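## Task

Scene 2: move the plate in bay 13 to bay 12, then the plate in bay 21 to bay 11. All other plates must also end up properly seated in their own bays. Every plate or block must finish level and held inside its bay's corner pieces, with its cut corner toward the back left.

## Robot and tools

Robot: two Doosan M1013 six-joint arms, left_arm and right_arm, each carrying a Robotiq 140 mm two-finger gripper. The names are labels, not image sides. Base roots in the scene frame: left_arm at (-0.034, +0.547, 0) m, yawed slightly (quat_wxyz +0.999, 0, 0, +0.044); right_arm at (-0.023, -0.457, 0) m, unrotated.

Scene frame: origin on the table top midway between the arms, +x out over the table, +z up, left_arm on the +y side. Deck bays are named row then column (bay 23 = row 2, column 3). From the arms, row 1 is nearest and row 4 farthest; column 1 is on the left, column 4 on the right, and column 4's floors sit higher. Plates start with the cut corner at the back left. Scene 1 layout sheet: sealed 96-well plates in 11, 12, 13, 31, 32, 41, 43; other bays empty. Only the cameras reveal where things really are.

execute_actions(actions, pictures): actions holds zero or one item. Empty list = look only, returns state. A wait is {"steps": N}, N up to 300 control steps (1/30 s each), counted from the previous result, with your reply time included; nothing new is commanded. A move is {"rows": [...], "steps": N}, 1 to 15 rows and N up to 15 (default 15). Each row is used for one step; if rows run out, the last one repeats. pictures (true/false) chooses whether camera images come back; they do by default. A refused call sends nothing.

Each row: one flat list of 18 numbers covering both arms, always all 18. Numbers 1-6: left_arm joint targets in radians, absolute (same values as the Joint positions line), order waist, shoulder, elbow, forearm roll, wrist pitch, wrist roll. Numbers 7-9: left gripper position, force_limit, speed, each in [-1, 1]. Numbers 10-18: the same nine for right_arm. Stated joint ranges: elbow -2.792 to 2.792, all others -6.283 to 6.283. A target beyond a range end by more than 0.010 rad, and farther out than the last reported angle, gets the call refused; true ends can differ by up to 0.010 rad, and targets past the true end are clipped there, reported as "joint sent to its limit" (possibly about an earlier action). No such line does not prove more room exists.

Gripper numbers: position is absolute, +1 fully open (140 mm), pads touch near -0.8, -1 closes until blocked. force_limit on parts up to 40 mm wide: about 14 N at -1, 60 N at 0, 107 N at +1. speed of the gap: about 30 mm/s at -1, 140 at 0, 250 at +1. To keep a gripper unchanged, resend its previous three numbers; a 0 is an actual command. Stopped fingers hold until the position changes by 0.01 or more, or the object yields or is lost. To squeeze harder while gripping, raise force_limit and toggle position between -1 and -0.98. Closing fingertips extend about 24 mm farther from the arm, so keep clearance above surfaces. Fingertips sit about 33 mm past end_effector_position when closed, 9 mm when fully open.

Motion limits: target speed per joint caps at 2.09 rad/s (waist, shoulder), 3.14 (elbow), 3.93 (wrist joints), with 0.3 s to accelerate, all joints of an arm synchronized. Targets are held within a lead of the measured angle (0.456 rad waist/shoulder, 0.683 elbow, 0.854 wrist joints), and scaled back if they would place the gripper over 70 mm from where it is. Arms keep chasing the last row while you think, until all nearly stop or a step is HELD.

Results: a state line per arm (left_arm: … | right_arm: …) with gripper position (m), quat_wxyz and velocities in the scene frame; the gripper's fingers point along its +z and close along its y. end_effector_position is the closed-pad point; reported values drift from truth at long reach. Joint positions, Joint velocities and joint torques (offset, scaled, noisy) per arm. object_status: 0 moving, 1 blocked while opening, 2 blocked while closing (a grip), 3 reached target or pads met. position_measured is in counts, 3 open to 230 closed, nonlinear. HELD marks steps not sent; "joint command not followed" means the clearance check altered joint targets. Also watch for MOTOR HOT, OVER-TEMPERATURE FAULT, TORQUE FAULT and FORCE FAULT lines.

Avoid: contact torque reaching a load limit (waist/shoulder 302, elbow 142, wrist joints 40 N m, held weight included) or any outside force of 144 N; either stops that arm 10 s and drops the rest of the call. Do not let the arms collide or press each other, and never knock or place anything off the table. Avoid drops, slips, slamming and hard pushes. Held parts may be briefly tugged and loose ones pushed, so check grips. Long holding heats motors.

Cameras: cam_head_left, cam_head_right, cam_left_wrist, cam_right_wrist, each 896x504, pinhole with radial distortion; calibration (K, D, T_world_to_cam) is given, with small per-scene errors; wrist poses follow the arm's joints.

zoom_image(camera, region): region [x0, y0, x1, y1] in pixels of that camera's latest image, origin top-left, at most 504 by 504; returns a sharper crop.

read_manual(section): returns URDF licence texts only ("licences").

Before it, release all ware and move the grippers clear, since anything only the robot holds in place does not count.

Each tool is called after ">>>" as name(argument=value, ...), one argument or row to a line, values as JSON.

## Session

>>> execute_actions(
  actions=[],
)

Scene clock: 0.00 s of 9600.00 s.
left_arm: end_effector_position=(+0.6139, +0.6044, +0.3229) position_measured=3 object_status=3 end_effector_quat_wxyz=(-0.001, +0.999, +0.044, +0.001) end_effector_velocity=(-0.000, -0.000, +0.000) end_effector_angular_velocity=(+0.000, -0.000, +0.000) | right_arm: end_effector_position=(+0.6276, -0.4568, +0.3213) position_measured=3 object_status=3 end_effector_quat_wxyz=(-0.001, +1.000, +0.001, -0.001) end_effector_velocity=(-0.000, +0.000, +0.000) end_effector_angular_velocity=(+0.000, +0.000, +0.000)
Joint positions: left_arm=[-0.054  0.163  1.603  0.002  1.374  1.516] | right_arm=[-0.053  0.165  1.604  0.001  1.374  1.516]
Joint velocities: left_arm=[-0.    -0.    -0.     0.     0.    -0.001] | right_arm=[ 0.    -0.     0.     0.     0.001  0.   ]
Joint torques (N m, as the joint torque sensors report them, + toward a larger angle): no reading

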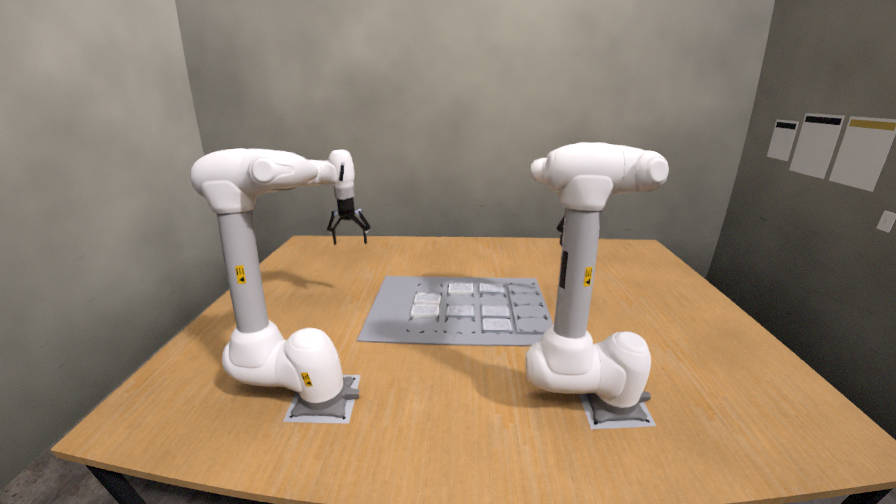

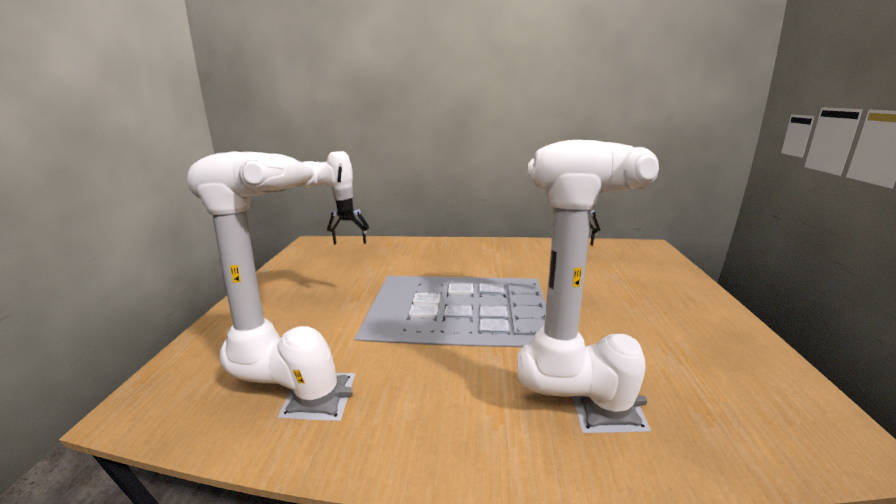

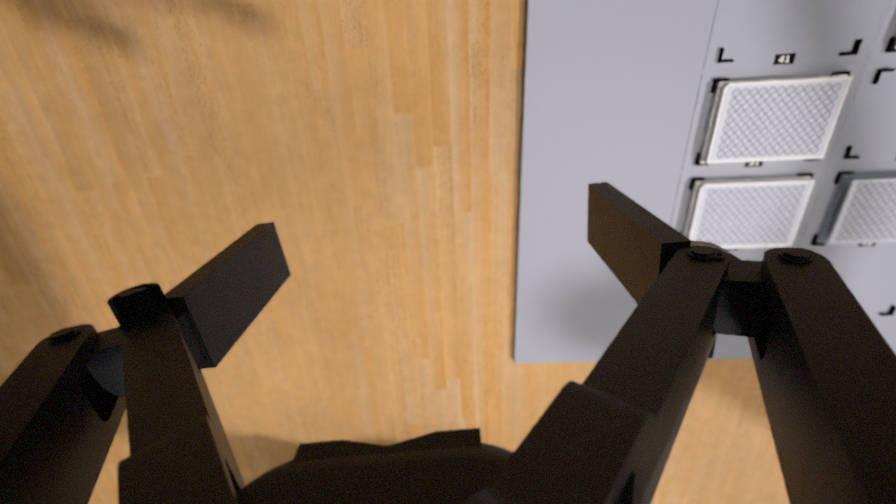

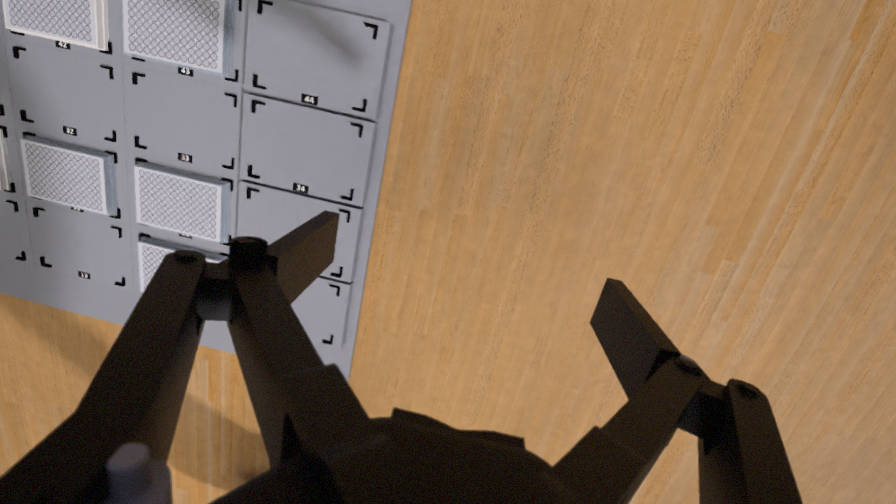

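>>> execute_actions(
  actions=[
    {"rows":[[-0.054,0.163,1.603,0.002,1.374,1.516,1,0,0,0.6645,0.2417,2.0572,0,0.8427,2.2203,1,-0.3,0]]},
  ],
  pictures=false,
)

>>> execute_actions(
  actions=[
    {"steps":36},
  ],
)

Scene clock: 3.07 s of 9600.00 s.
left_arm: end_effector_position=(+0.6139, +0.6044, +0.3233) position_measured=3 object_status=3 end_effector_quat_wxyz=(-0.001, +0.999, +0.044, +0.001) end_effector_velocity=(+0.000, -0.001, -0.000) end_effector_angular_velocity=(+0.000, +0.001, -0.002) | right_arm: end_effector_position=(+0.5945, -0.3162, +0.2030) position_measured=3 object_status=3 end_effector_quat_wxyz=(-0.000, +1.000, -0.031, -0.000) end_effector_velocity=(-0.130, +0.324, -0.212) end_effector_angular_velocity=(-0.001, -0.000, +0.006)
Joint positions: left_arm=[-0.054  0.163  1.603  0.002  1.374  1.516] | right_arm=[0.17  0.196 1.789 0.001 1.157 1.803]
Joint velocities: left_arm=[-0.002  0.    -0.     0.     0.001  0.   ] | right_arm=[ 0.54   0.058  0.344 -0.    -0.402  0.534]
Joint torques (N m, as the joint torque sensors report them, + toward a larger angle): left_arm=[  0.23 -60.51 -43.13   4.08  -0.58  -0.45] | right_arm=[  1.85 -57.65 -39.31   4.27  -0.05  -0.27]
Steps of this call (steps 1 to 77: nothing new was sent; steps 78 to 92: all 15 steps of this action). Readings (joint positions | what the end effector reports):
78: left_arm=[-0.054 0.163 1.603 0.002 1.374 1.516] | right_arm=[-0.053 0.165 1.604 0.001 1.374 1.516] | left_arm position_measured=3 object_status=3 | right_arm position_measured=3 object_status=3
79: left_arm=[-0.054 0.163 1.603 0.002 1.374 1.516] | right_arm=[-0.048 0.166 1.608 0.001 1.368 1.523] | left_arm position_measured=3 object_status=3 | right_arm position_measured=3 object_status=3
81: left_arm=[-0.054 0.163 1.603 0.002 1.374 1.516] | right_arm=[-0.019 0.171 1.638 0.001 1.334 1.569] | left_arm position_measured=3 object_status=3 | right_arm position_measured=3 object_status=3
85: left_arm=[-0.054 0.163 1.603 0.002 1.374 1.516] | right_arm=[0.048 0.181 1.699 0.001 1.262 1.663] | left_arm position_measured=3 object_status=3 | right_arm position_measured=3 object_status=3
92: the state above

Scene clock: 4.27 s of 9600.00 s.
left_arm: end_effector_position=(+0.6139, +0.6044, +0.3233) position_measured=3 object_status=3 end_effector_quat_wxyz=(-0.001, +0.999, +0.044, +0.001) end_effector_velocity=(-0.000, +0.000, -0.000) end_effector_angular_velocity=(-0.000, +0.001, -0.000) | right_arm: end_effector_position=(+0.4012, -0.0814, +0.0500) position_measured=3 object_status=3 end_effector_quat_wxyz=(-0.000, +1.000, +0.007, +0.000) end_effector_velocity=(-0.001, +0.000, -0.001) end_effector_angular_velocity=(-0.001, +0.002, +0.000)
Joint positions: left_arm=[-0.054  0.163  1.603  0.002  1.374  1.516] | right_arm=[0.664 0.242 2.057 0.    0.843 2.22 ]
Joint velocities: left_arm=[ 0.     0.     0.    -0.     0.     0.001] | right_arm=[0.002 0.    0.001 0.001 0.001 0.001]
Joint torques (N m, as the joint torque sensors report them, + toward a larger angle): left_arm=[  1.71 -62.26 -42.45   3.88  -0.79  -0.68] | right_arm=[  2.33 -53.79 -31.3    3.28   0.21  -0.22]
Steps of this call (steps 1 to 36: the robot went on to your last target). Readings (joint positions | what the end effector reports):
1: left_arm=[-0.054 0.163 1.603 0.002 1.374 1.516] | right_arm=[0.188 0.198 1.800 0.001 1.144 1.821] | left_arm position_measured=3 object_status=3 | right_arm position_measured=3 object_status=3
2: left_arm=[-0.054 0.163 1.603 0.002 1.374 1.516] | right_arm=[0.207 0.200 1.811 0.001 1.131 1.838] | left_arm position_measured=3 object_status=3 | right_arm position_measured=3 object_status=3
4: left_arm=[-0.054 0.163 1.603 0.002 1.374 1.516] | right_arm=[0.245 0.204 1.833 0.001 1.106 1.871] | left_arm position_measured=3 object_status=3 | right_arm position_measured=3 object_status=3
8: left_arm=[-0.054 0.163 1.603 0.002 1.374 1.516] | right_arm=[0.322 0.211 1.874 0.001 1.058 1.935] | left_arm position_measured=3 object_status=3 | right_arm position_measured=3 object_status=3
36: the state above
camera_calibration (this result's frames):
cam_left_wrist: T_world_to_cam=[[-0.0622981, -0.997244, -0.0403002, 0.652188], [-0.92088, 0.0418644, 0.387592, 0.40997], [-0.384836, 0.0612579, -0.92095, 0.665324], [0, 0, 0, 1]] pos_world=[0.674204, 0.59247, 0.480113]
cam_right_wrist: T_world_to_cam=[[0.215072, -0.973626, -0.0761388, -0.152431], [-0.918972, -0.22815, 0.321617, 0.353967], [-0.330505, 0.000798677, -0.943804, 0.379724], [0, 0, 0, 1]] pos_world=[0.48357, -0.0679566, 0.232937]

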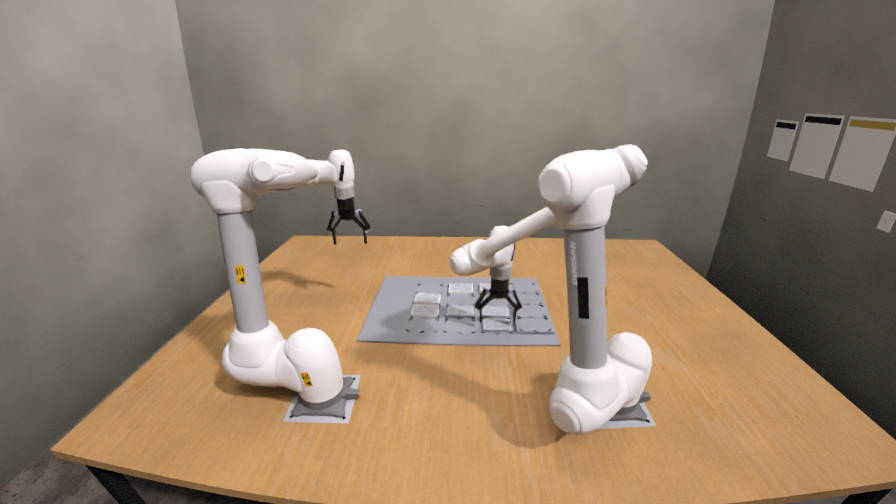

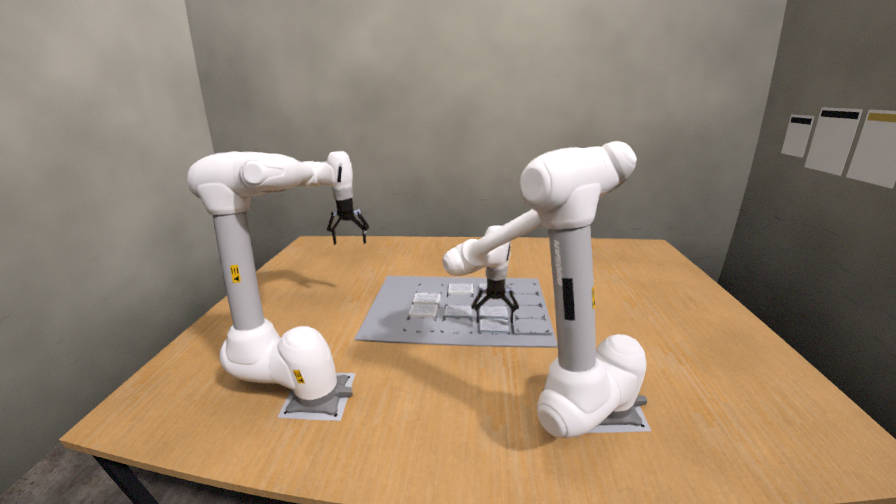

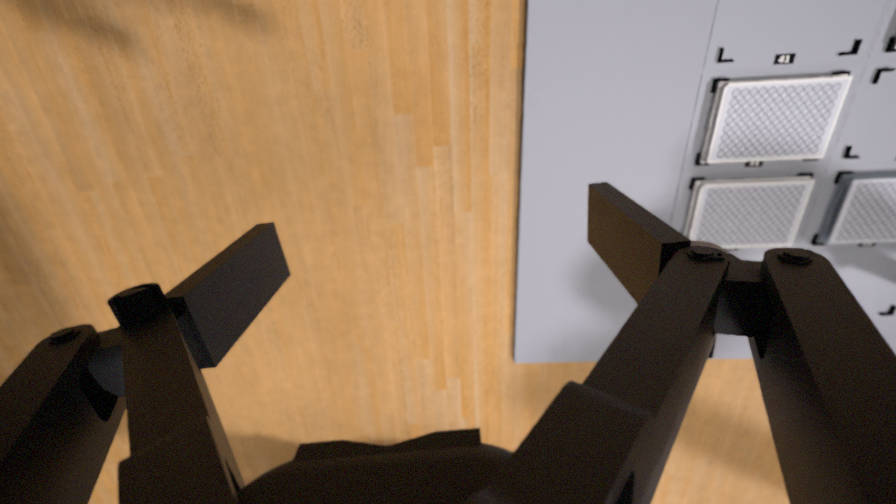

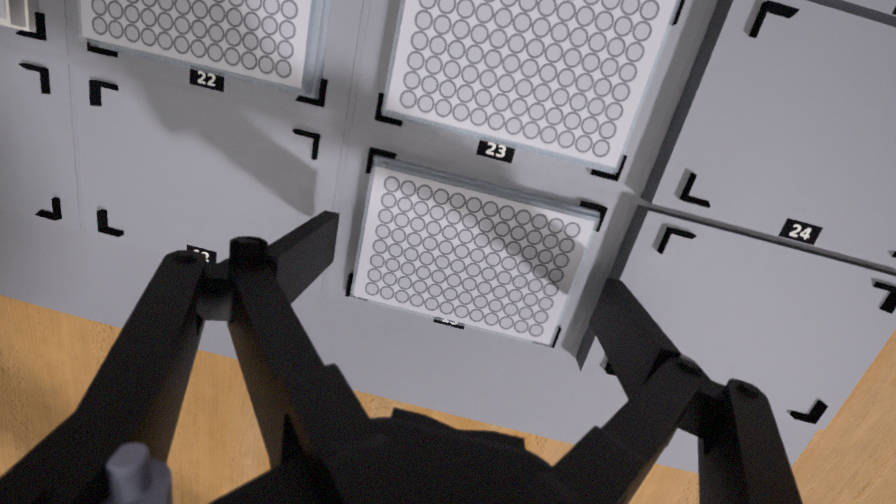

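>>> execute_actions(
  actions=[
    {"rows":[[-0.054,0.163,1.603,0.002,1.374,1.516,1,0,0,0.6645,0.2653,2.0709,0,0.8054,2.2203,1,-0.3,0]],"steps":9},
  ],
  pictures=false,
)

>>> execute_actions(
  actions=[
    {"rows":[[-0.054,0.163,1.603,0.002,1.374,1.516,1,0,0,0.6645,0.2653,2.0709,0,0.8054,2.2203,-1,-0.3,-0.5]]},
  ],
  pictures=false,
)

>>> execute_actions(
  actions=[
    {"rows":[[-0.054,0.163,1.603,0.002,1.374,1.516,1,0,0,0.6645,0.2616,2.0687,0,0.8113,2.2203,-1,-0.3,-0.5]],"steps":7},
  ],
  pictures=false,
)

>>> execute_actions(
  actions=[
    {"rows":[[-0.054,0.163,1.603,0.002,1.374,1.516,1,0,0,0.6645,0.2417,2.0572,0,0.8427,2.2203,-1,-0.3,-0.5]],"steps":7},
  ],
  pictures=false,
)

>>> execute_actions(
  actions=[
    {"rows":[[-0.054,0.163,1.603,0.002,1.374,1.516,1,0,0,0.8549,0.4018,1.8242,0,0.9156,2.4107,-1,-0.3,-0.5]]},
  ],
  pictures=false,
)

>>> execute_actions(
  actions=[
    {"steps":10},
  ],
)

Scene clock: 11.43 s of 9600.00 s.
left_arm: end_effector_position=(+0.6139, +0.6044, +0.3233) position_measured=3 object_status=3 end_effector_quat_wxyz=(-0.001, +0.999, +0.044, +0.001) end_effector_velocity=(+0.000, -0.001, -0.000) end_effector_angular_velocity=(-0.000, +0.000, -0.002) | right_arm: end_effector_position=(+0.4011, -0.0813, +0.0316) position_measured=3 object_status=3 end_effector_quat_wxyz=(+0.000, +1.000, +0.008, -0.000) end_effector_velocity=(+0.000, +0.000, -0.008) end_effector_angular_velocity=(-0.000, -0.000, +0.001)
Joint positions: left_arm=[-0.054  0.163  1.603  0.002  1.374  1.516] | right_arm=[ 0.665  0.265  2.07  -0.     0.807  2.22 ]
Joint velocities: left_arm=[-0.001  0.    -0.    -0.     0.     0.001] | right_arm=[ 0.     0.01   0.005 -0.    -0.016 -0.   ]
Joint torques (N m, as the joint torque sensors report them, + toward a larger angle): left_arm=[  2.16 -61.96 -42.18   4.05  -0.5   -0.19] | right_arm=[  2.17 -57.07 -29.67   3.09   0.3   -0.27]
Steps of this call (steps 1 to 15: the robot went on to your last target; steps 16 to 90: nothing new was sent; then 3.87 s passed at rest; steps 91 to 99: all 9 steps of this action). Readings (joint positions | what the end effector reports):
91: left_arm=[-0.054 0.163 1.603 0.002 1.374 1.516] | right_arm=[0.665 0.242 2.057 -0.000 0.842 2.220] | left_arm position_measured=3 object_status=3 | right_arm position_measured=3 object_status=3
92: left_arm=[-0.054 0.163 1.603 0.002 1.374 1.516] | right_arm=[0.665 0.246 2.059 -0.000 0.835 2.220] | left_arm position_measured=3 object_status=3 | right_arm position_measured=3 object_status=3
94: left_arm=[-0.054 0.163 1.603 0.002 1.374 1.516] | right_arm=[0.665 0.258 2.067 -0.000 0.818 2.220] | left_arm position_measured=3 object_status=3 | right_arm position_measured=3 object_status=3
98: left_arm=[-0.054 0.163 1.603 0.002 1.374 1.516] | right_arm=[0.665 0.264 2.070 -0.000 0.807 2.220] | left_arm position_measured=3 object_status=3 | right_arm position_measured=3 object_status=3
99: the state above

Scene clock: 11.93 s of 9600.00 s.
left_arm: end_effector_position=(+0.6139, +0.6044, +0.3233) position_measured=3 object_status=3 end_effector_quat_wxyz=(-0.001, +0.999, +0.044, +0.001) end_effector_velocity=(+0.001, -0.000, +0.000) end_effector_angular_velocity=(-0.000, -0.002, -0.000) | right_arm: end_effector_position=(+0.4012, -0.0813, +0.0311) position_measured=37 object_status=2 end_effector_quat_wxyz=(-0.000, +1.000, +0.008, +0.000) end_effector_velocity=(-0.000, +0.000, -0.000) end_effector_angular_velocity=(+0.000, +0.001, -0.001)
Joint positions: left_arm=[-0.054  0.163  1.603  0.002  1.374  1.516] | right_arm=[ 0.665  0.265  2.071 -0.     0.805  2.22 ]
Joint velocities: left_arm=[-0.    -0.    -0.    -0.    -0.002 -0.   ] | right_arm=[-0.     0.     0.     0.001  0.    -0.   ]
Joint torques (N m, as the joint torque sensors report them, + toward a larger angle): left_arm=[ -1.37 -59.88 -41.33   3.95  -0.5   -0.51] | right_arm=[  1.75 -25.22 -15.34   2.42  -3.62  -0.55]
Steps of this call (steps 1 to 15: all 15 steps of this action). Readings (joint positions | what the end effector reports):
1: left_arm=[-0.054 0.163 1.603 0.002 1.374 1.516] | right_arm=[0.665 0.265 2.071 -0.000 0.806 2.220] | left_arm position_measured=3 object_status=3 | right_arm position_measured=3 object_status=0
2: left_arm=[-0.054 0.163 1.603 0.002 1.374 1.516] | right_arm=[0.665 0.265 2.071 -0.000 0.806 2.220] | left_arm position_measured=3 object_status=3 | right_arm position_measured=5 object_status=0
4: left_arm=[-0.054 0.163 1.603 0.002 1.374 1.516] | right_arm=[0.665 0.265 2.071 -0.000 0.806 2.220] | left_arm position_measured=3 object_status=3 | right_arm position_measured=15 object_status=0
8: left_arm=[-0.054 0.163 1.603 0.002 1.374 1.516] | right_arm=[0.665 0.265 2.071 -0.000 0.805 2.220] | left_arm position_measured=3 object_status=3 | right_arm position_measured=33 object_status=0
15: the state above

Scene clock: 12.17 s of 9600.00 s.
left_arm: end_effector_position=(+0.6139, +0.6044, +0.3233) position_measured=3 object_status=3 end_effector_quat_wxyz=(-0.001, +0.999, +0.044, +0.001) end_effector_velocity=(+0.000, -0.001, +0.000) end_effector_angular_velocity=(-0.000, -0.002, -0.001) | right_arm: end_effector_position=(+0.4011, -0.0814, +0.0335) position_measured=39 object_status=2 end_effector_quat_wxyz=(+0.000, +1.000, +0.007, -0.000) end_effector_velocity=(+0.001, +0.001, +0.004) end_effector_angular_velocity=(+0.002, -0.001, -0.000)
Joint positions: left_arm=[-0.054  0.163  1.603  0.002  1.374  1.516] | right_arm=[0.665 0.262 2.069 0.    0.811 2.22 ]
Joint velocities: left_arm=[-0.001 -0.     0.    -0.    -0.001 -0.001] | right_arm=[ 0.    -0.005 -0.004  0.001  0.007 -0.   ]
Joint torques (N m, as the joint torque sensors report them, + toward a larger angle): left_arm=[  1.98 -61.48 -41.95   4.02  -0.06  -0.4 ] | right_arm=[  1.71 -55.26 -29.81   2.89  -0.27  -0.21]
Steps of this call (steps 1 to 7: all 7 steps of this action). Readings (joint positions | what the end effector reports):
1: left_arm=[-0.054 0.163 1.603 0.002 1.374 1.516] | right_arm=[0.665 0.265 2.071 -0.000 0.806 2.220] | left_arm position_measured=3 object_status=3 | right_arm position_measured=37 object_status=2
2: left_arm=[-0.054 0.163 1.603 0.002 1.374 1.516] | right_arm=[0.665 0.264 2.070 0.000 0.807 2.220] | left_arm position_measured=3 object_status=3 | right_arm position_measured=37 object_status=2
4: left_arm=[-0.054 0.163 1.603 0.002 1.374 1.516] | right_arm=[0.665 0.263 2.070 0.000 0.809 2.220] | left_arm position_measured=3 object_status=3 | right_arm position_measured=39 object_status=2
7: the state above

Scene clock: 12.40 s of 9600.00 s.
left_arm: end_effector_position=(+0.6139, +0.6044, +0.3233) position_measured=3 object_status=3 end_effector_quat_wxyz=(-0.001, +0.999, +0.044, +0.001) end_effector_velocity=(+0.000, -0.001, -0.000) end_effector_angular_velocity=(+0.001, +0.000, -0.001) | right_arm: end_effector_position=(+0.4011, -0.0813, +0.0487) position_measured=39 object_status=2 end_effector_quat_wxyz=(-0.000, +1.000, +0.007, +0.000) end_effector_velocity=(-0.001, -0.001, +0.015) end_effector_angular_velocity=(-0.002, +0.002, +0.000)
Joint positions: left_arm=[-0.054  0.163  1.603  0.002  1.374  1.516] | right_arm=[0.665 0.243 2.058 0.    0.84  2.22 ]
Joint velocities: left_arm=[-0.001  0.    -0.     0.001  0.     0.   ] | right_arm=[-0.    -0.018 -0.011 -0.     0.032  0.   ]
Joint torques (N m, as the joint torque sensors report them, + toward a larger angle): left_arm=[  0.99 -62.65 -42.15   4.11  -0.24  -0.31] | right_arm=[  1.94 -52.68 -30.46   2.97  -0.28  -0.32]
Steps of this call (steps 1 to 7: all 7 steps of this action). Readings (joint positions | what the end effector reports):
1: left_arm=[-0.054 0.163 1.603 0.002 1.374 1.516] | right_arm=[0.665 0.262 2.069 0.000 0.811 2.220] | left_arm position_measured=3 object_status=3 | right_arm position_measured=39 object_status=2
2: left_arm=[-0.054 0.163 1.603 0.002 1.374 1.516] | right_arm=[0.665 0.258 2.067 0.000 0.818 2.220] | left_arm position_measured=3 object_status=3 | right_arm position_measured=39 object_status=2
4: left_arm=[-0.054 0.163 1.603 0.002 1.374 1.516] | right_arm=[0.665 0.248 2.061 0.000 0.833 2.220] | left_arm position_measured=3 object_status=3 | right_arm position_measured=39 object_status=2
7: the state above

Scene clock: 12.90 s of 9600.00 s.
left_arm: end_effector_position=(+0.6139, +0.6044, +0.3233) position_measured=3 object_status=3 end_effector_quat_wxyz=(-0.001, +0.999, +0.044, +0.001) end_effector_velocity=(+0.000, -0.000, +0.001) end_effector_angular_velocity=(-0.000, -0.002, -0.001) | right_arm: end_effector_position=(+0.4017, +0.0786, +0.0501) position_measured=39 object_status=2 end_effector_quat_wxyz=(+0.000, +1.000, +0.008, -0.000) end_effector_velocity=(-0.010, +0.064, -0.002) end_effector_angular_velocity=(-0.001, +0.000, -0.000)
Joint positions: left_arm=[-0.054  0.163  1.603  0.002  1.374  1.516] | right_arm=[0.85  0.398 1.83  0.    0.914 2.406]
Joint velocities: left_arm=[-0.    -0.001 -0.    -0.    -0.001  0.   ] | right_arm=[ 0.073  0.06  -0.089 -0.001  0.03   0.074]
Joint torques (N m, as the joint torque sensors report them, + toward a larger angle): left_arm=[  1.3  -64.04 -43.5    4.18  -0.28  -0.54] | right_arm=[ -5.55 -79.59 -30.5    2.84   0.46  -0.08]
Steps of this call (steps 1 to 15: all 15 steps of this action). Readings (joint positions | what the end effector reports):
1: left_arm=[-0.054 0.163 1.603 0.002 1.374 1.516] | right_arm=[0.665 0.243 2.057 0.000 0.841 2.221] | left_arm position_measured=3 object_status=3 | right_arm position_measured=39 object_status=2
2: left_arm=[-0.054 0.163 1.603 0.002 1.374 1.516] | right_arm=[0.669 0.246 2.052 0.000 0.844 2.225] | left_arm position_measured=3 object_status=3 | right_arm position_measured=39 object_status=2
4: left_arm=[-0.054 0.163 1.603 0.002 1.374 1.516] | right_arm=[0.699 0.271 2.014 0.000 0.856 2.255] | left_arm position_measured=3 object_status=3 | right_arm position_measured=39 object_status=2
8: left_arm=[-0.054 0.163 1.603 0.002 1.374 1.516] | right_arm=[0.768 0.329 1.930 0.000 0.882 2.324] | left_arm position_measured=3 object_status=3 | right_arm position_measured=39 object_status=2
15: the state above

Scene clock: 13.23 s of 9600.00 s.
left_arm: end_effector_position=(+0.6139, +0.6044, +0.3233) position_measured=3 object_status=3 end_effector_quat_wxyz=(-0.001, +0.999, +0.044, +0.001) end_effector_velocity=(-0.000, -0.001, +0.000) end_effector_angular_velocity=(+0.000, +0.001, -0.000) | right_arm: end_effector_position=(+0.4011, +0.0826, +0.0500) position_measured=39 object_status=2 end_effector_quat_wxyz=(-0.000, +1.000, +0.007, +0.000) end_effector_velocity=(-0.000, +0.000, -0.000) end_effector_angular_velocity=(-0.002, +0.001, +0.001)
Joint positions: left_arm=[-0.054  0.163  1.603  0.002  1.374  1.516] | right_arm=[0.855 0.402 1.824 0.    0.916 2.411]
Joint velocities: left_arm=[-0.001 -0.    -0.     0.     0.001 -0.001] | right_arm=[ 0.001  0.001 -0.001 -0.001  0.002  0.001]
Joint torques (N m, as the joint torque sensors report them, + toward a larger angle): left_arm=[ -0.32 -62.15 -43.12   3.9   -0.74  -0.32] | right_arm=[  2.38 -73.27 -33.71   3.31  -0.05  -0.12]
Steps of this call (steps 1 to 10: the robot went on to your last target). Readings (joint positions | what the end effector reports):
1: left_arm=[-0.054 0.163 1.603 0.002 1.374 1.516] | right_arm=[0.852 0.399 1.828 0.000 0.914 2.408] | left_arm position_measured=3 object_status=3 | right_arm position_measured=39 object_status=2
2: left_arm=[-0.054 0.163 1.603 0.002 1.374 1.516] | right_arm=[0.853 0.400 1.826 0.000 0.915 2.409] | left_arm position_measured=3 object_status=3 | right_arm position_measured=39 object_status=2
4: left_arm=[-0.054 0.163 1.603 0.002 1.374 1.516] | right_arm=[0.854 0.401 1.825 0.000 0.915 2.410] | left_arm position_measured=3 object_status=3 | right_arm position_measured=39 object_status=2
8: left_arm=[-0.054 0.163 1.603 0.002 1.374 1.516] | right_arm=[0.855 0.402 1.824 0.000 0.916 2.411] | left_arm position_measured=3 object_status=3 | right_arm position_measured=39 object_status=2
10: the state above
camera_calibration (this result's frames):
cam_left_wrist: T_world_to_cam=[[-0.0623371, -0.997241, -0.0403002, 0.65221], [-0.920878, 0.0419005, 0.387592, 0.409947], [-0.384834, 0.0612729, -0.92095, 0.665314], [0, 0, 0, 1]] pos_world=[0.674204, 0.592468, 0.480113]
cam_right_wrist: T_world_to_cam=[[0.215103, -0.973619, -0.076139, 0.00725315], [-0.918959, -0.22818, 0.321633, 0.391298], [-0.330521, 0.00078427, -0.943798, 0.379576], [0, 0, 0, 1]] pos_world=[0.483485, 0.0960505, 0.232941]

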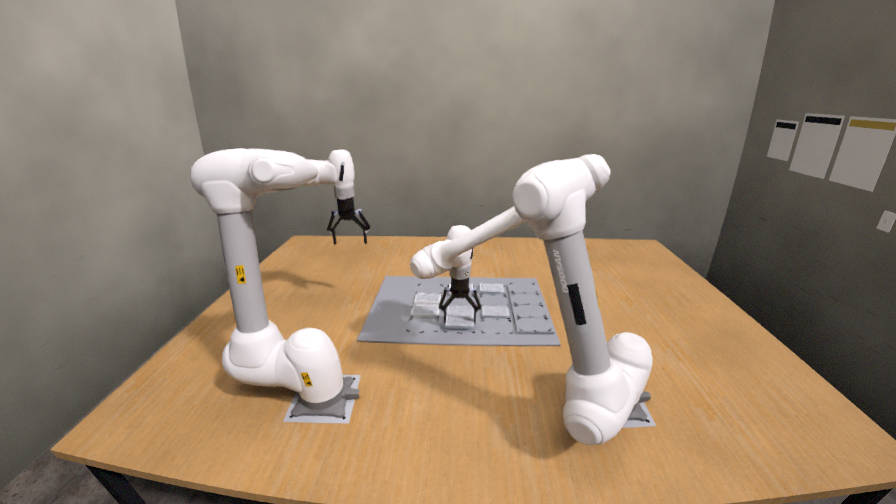

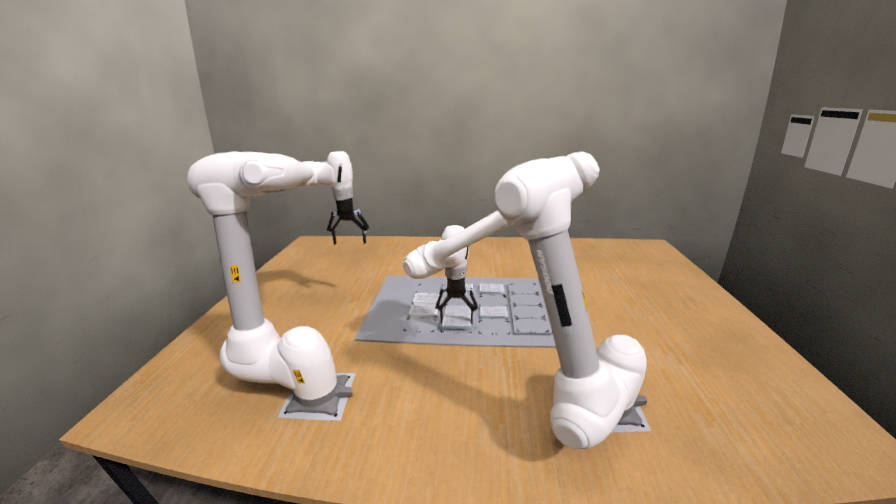

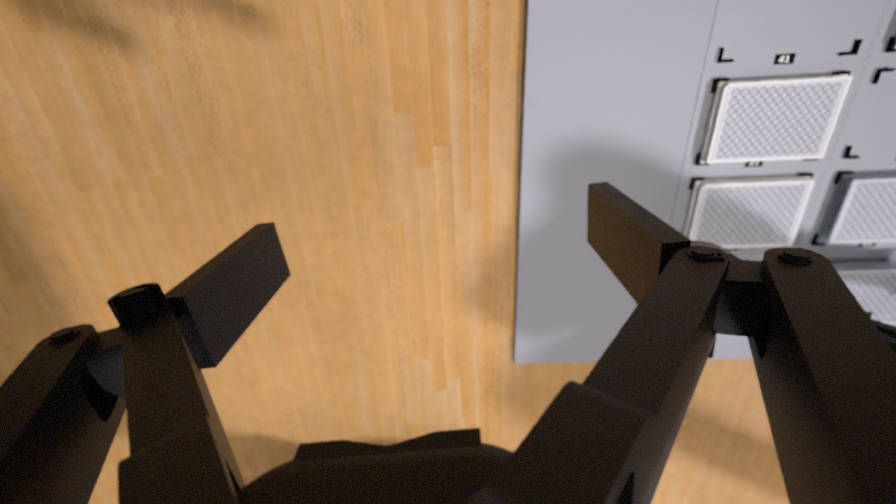

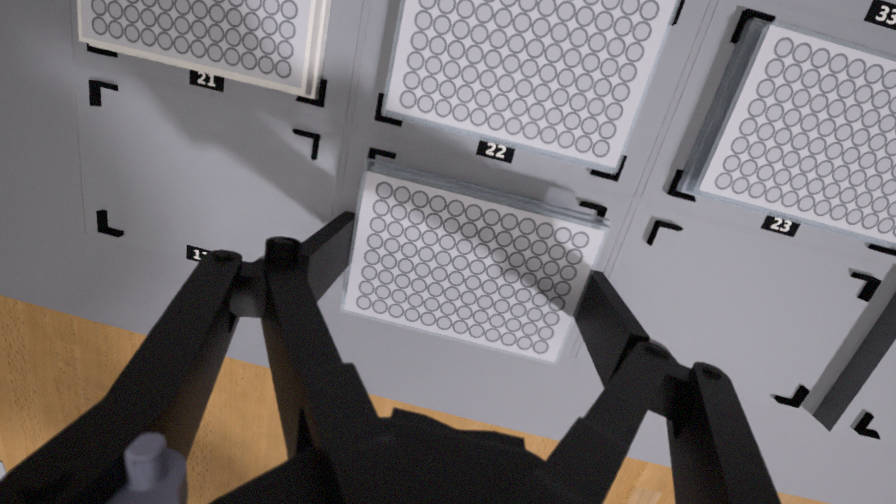

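>>> execute_actions(
  actions=[
    {"rows":[[-0.054,0.163,1.603,0.002,1.374,1.516,1,0,0,0.8549,0.4142,1.8322,0,0.8952,2.4107,-1,-0.3,-0.5]],"steps":7},
  ],
  pictures=false,
)

>>> execute_actions(
  actions=[
    {"rows":[[-0.054,0.163,1.603,0.002,1.374,1.516,1,0,0,0.8549,0.4199,1.8358,0,0.8859,2.4107,-1,-0.3,-0.5]],"steps":12},
  ],
)

Scene clock: 15.70 s of 9600.00 s.
left_arm: end_effector_position=(+0.6139, +0.6044, +0.3233) position_measured=3 object_status=3 end_effector_quat_wxyz=(-0.001, +0.999, +0.044, +0.001) end_effector_velocity=(-0.000, -0.000, +0.000) end_effector_angular_velocity=(+0.000, -0.000, -0.000) | right_arm: end_effector_position=(+0.4012, +0.0827, +0.0389) position_measured=39 object_status=2 end_effector_quat_wxyz=(+0.000, +1.000, +0.008, -0.000) end_effector_velocity=(+0.001, +0.000, -0.011) end_effector_angular_velocity=(+0.002, -0.002, +0.000)
Joint positions: left_arm=[-0.054  0.163  1.603  0.002  1.374  1.516] | right_arm=[ 0.855  0.413  1.831 -0.     0.897  2.411]
Joint velocities: left_arm=[-0.001 -0.    -0.     0.     0.001 -0.   ] | right_arm=[-0.     0.011  0.008 -0.    -0.023  0.   ]
Joint torques (N m, as the joint torque sensors report them, + toward a larger angle): left_arm=[ -0.45 -60.16 -42.03   4.18  -0.57  -0.67] | right_arm=[  3.04 -71.72 -33.93   3.54   0.17  -0.29]
Steps of this call (steps 1 to 15: the robot went on to your last target; steps 16 to 67: nothing new was sent; steps 68 to 74: all 7 steps of this action). Readings (joint positions | what the end effector reports):
68: left_arm=[-0.054 0.163 1.603 0.002 1.374 1.516] | right_arm=[0.855 0.402 1.824 0.000 0.915 2.411] | left_arm position_measured=3 object_status=3 | right_arm position_measured=39 object_status=2
69: left_arm=[-0.054 0.163 1.603 0.002 1.374 1.516] | right_arm=[0.855 0.405 1.826 0.000 0.911 2.411] | left_arm position_measured=3 object_status=3 | right_arm position_measured=39 object_status=2
71: left_arm=[-0.054 0.163 1.603 0.002 1.374 1.516] | right_arm=[0.855 0.411 1.830 -0.000 0.902 2.411] | left_arm position_measured=3 object_status=3 | right_arm position_measured=39 object_status=2
74: the state above

Scene clock: 16.10 s of 9600.00 s.
left_arm: end_effector_position=(+0.6139, +0.6044, +0.3233) position_measured=3 object_status=3 end_effector_quat_wxyz=(-0.001, +0.999, +0.044, +0.001) end_effector_velocity=(-0.000, +0.000, +0.000) end_effector_angular_velocity=(-0.000, -0.000, +0.001) | right_arm: end_effector_position=(+0.4011, +0.0827, +0.0326) position_measured=39 object_status=2 end_effector_quat_wxyz=(+0.000, +1.000, +0.008, +0.000) end_effector_velocity=(-0.000, -0.000, -0.001) end_effector_angular_velocity=(-0.001, +0.001, -0.000)
Joint positions: left_arm=[-0.054  0.163  1.603  0.002  1.374  1.516] | right_arm=[ 0.855  0.42   1.836 -0.     0.886  2.411]
Joint velocities: left_arm=[ 0.001 -0.     0.    -0.     0.    -0.   ] | right_arm=[-0.     0.001  0.     0.    -0.     0.   ]
Joint torques (N m, as the joint torque sensors report them, + toward a larger angle): left_arm=[  0.58 -62.03 -41.69   4.1   -0.29  -0.45] | right_arm=[  2.74 -73.65 -32.89   3.36  -0.12  -0.34]
Steps of this call (steps 1 to 12: all 12 steps of this action). Readings (joint positions | what the end effector reports):
1: left_arm=[-0.054 0.163 1.603 0.002 1.374 1.516] | right_arm=[0.855 0.414 1.832 -0.000 0.896 2.411] | left_arm position_measured=3 object_status=3 | right_arm position_measured=39 object_status=2
2: left_arm=[-0.054 0.163 1.603 0.002 1.374 1.516] | right_arm=[0.855 0.415 1.833 -0.000 0.893 2.411] | left_arm position_measured=3 object_status=3 | right_arm position_measured=39 object_status=2
4: left_arm=[-0.054 0.163 1.603 0.002 1.374 1.516] | right_arm=[0.855 0.418 1.835 -0.000 0.889 2.411] | left_arm position_measured=3 object_status=3 | right_arm position_measured=39 object_status=2
8: left_arm=[-0.054 0.163 1.603 0.002 1.374 1.516] | right_arm=[0.855 0.420 1.836 -0.000 0.886 2.411] | left_arm position_measured=3 object_status=3 | right_arm position_measured=39 object_status=2
12: the state above
camera_calibration (this result's frames):
cam_left_wrist: T_world_to_cam=[[-0.0623373, -0.997241, -0.0403002, 0.65221], [-0.920878, 0.0419007, 0.387592, 0.409947], [-0.384834, 0.061273, -0.92095, 0.665314], [0, 0, 0, 1]] pos_world=[0.674204, 0.592468, 0.480113]
cam_right_wrist: T_world_to_cam=[[0.215205, -0.973599, -0.076106, 0.00595663], [-0.918944, -0.228265, 0.321616, 0.396893], [-0.330497, 0.000723686, -0.943807, 0.363084], [0, 0, 0, 1]] pos_world=[0.483439, 0.0961335, 0.215488]

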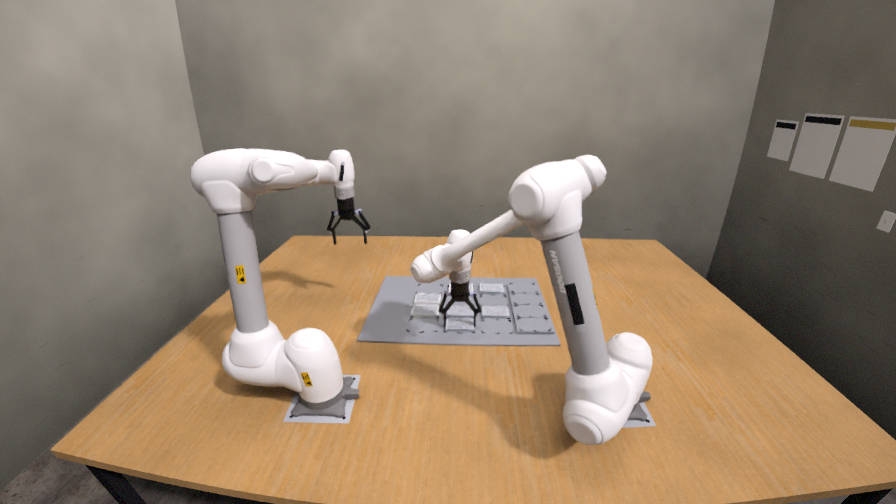

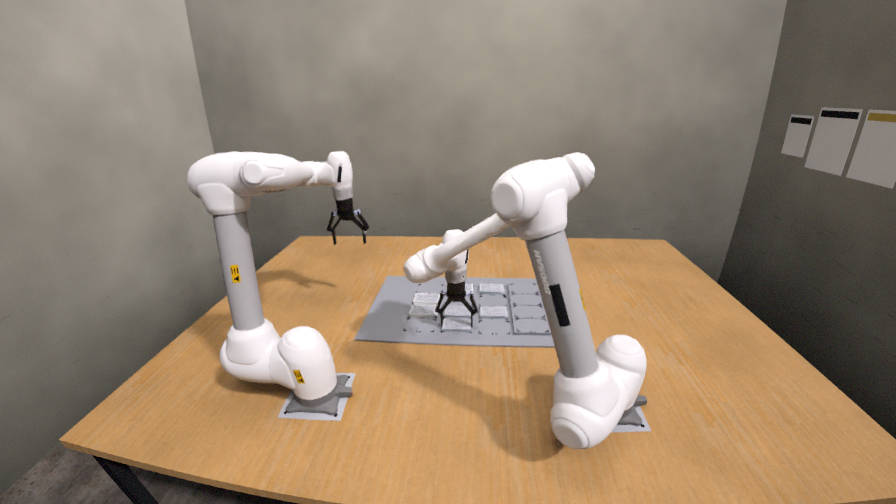

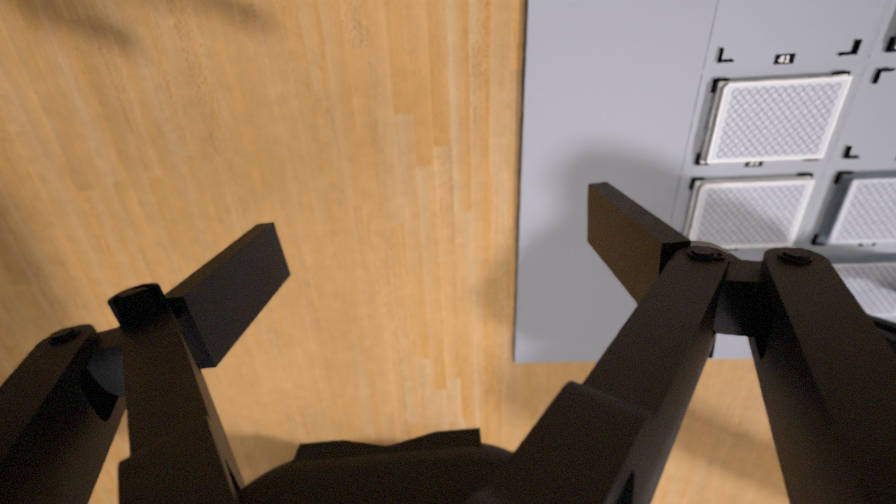

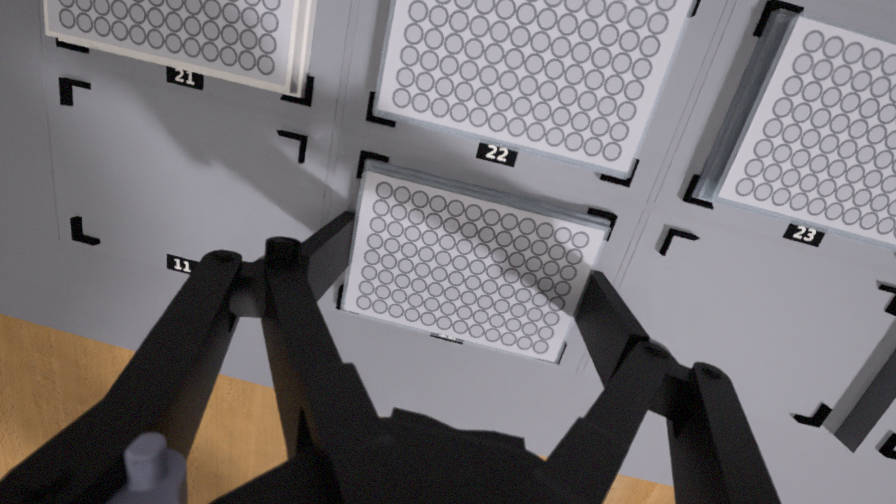

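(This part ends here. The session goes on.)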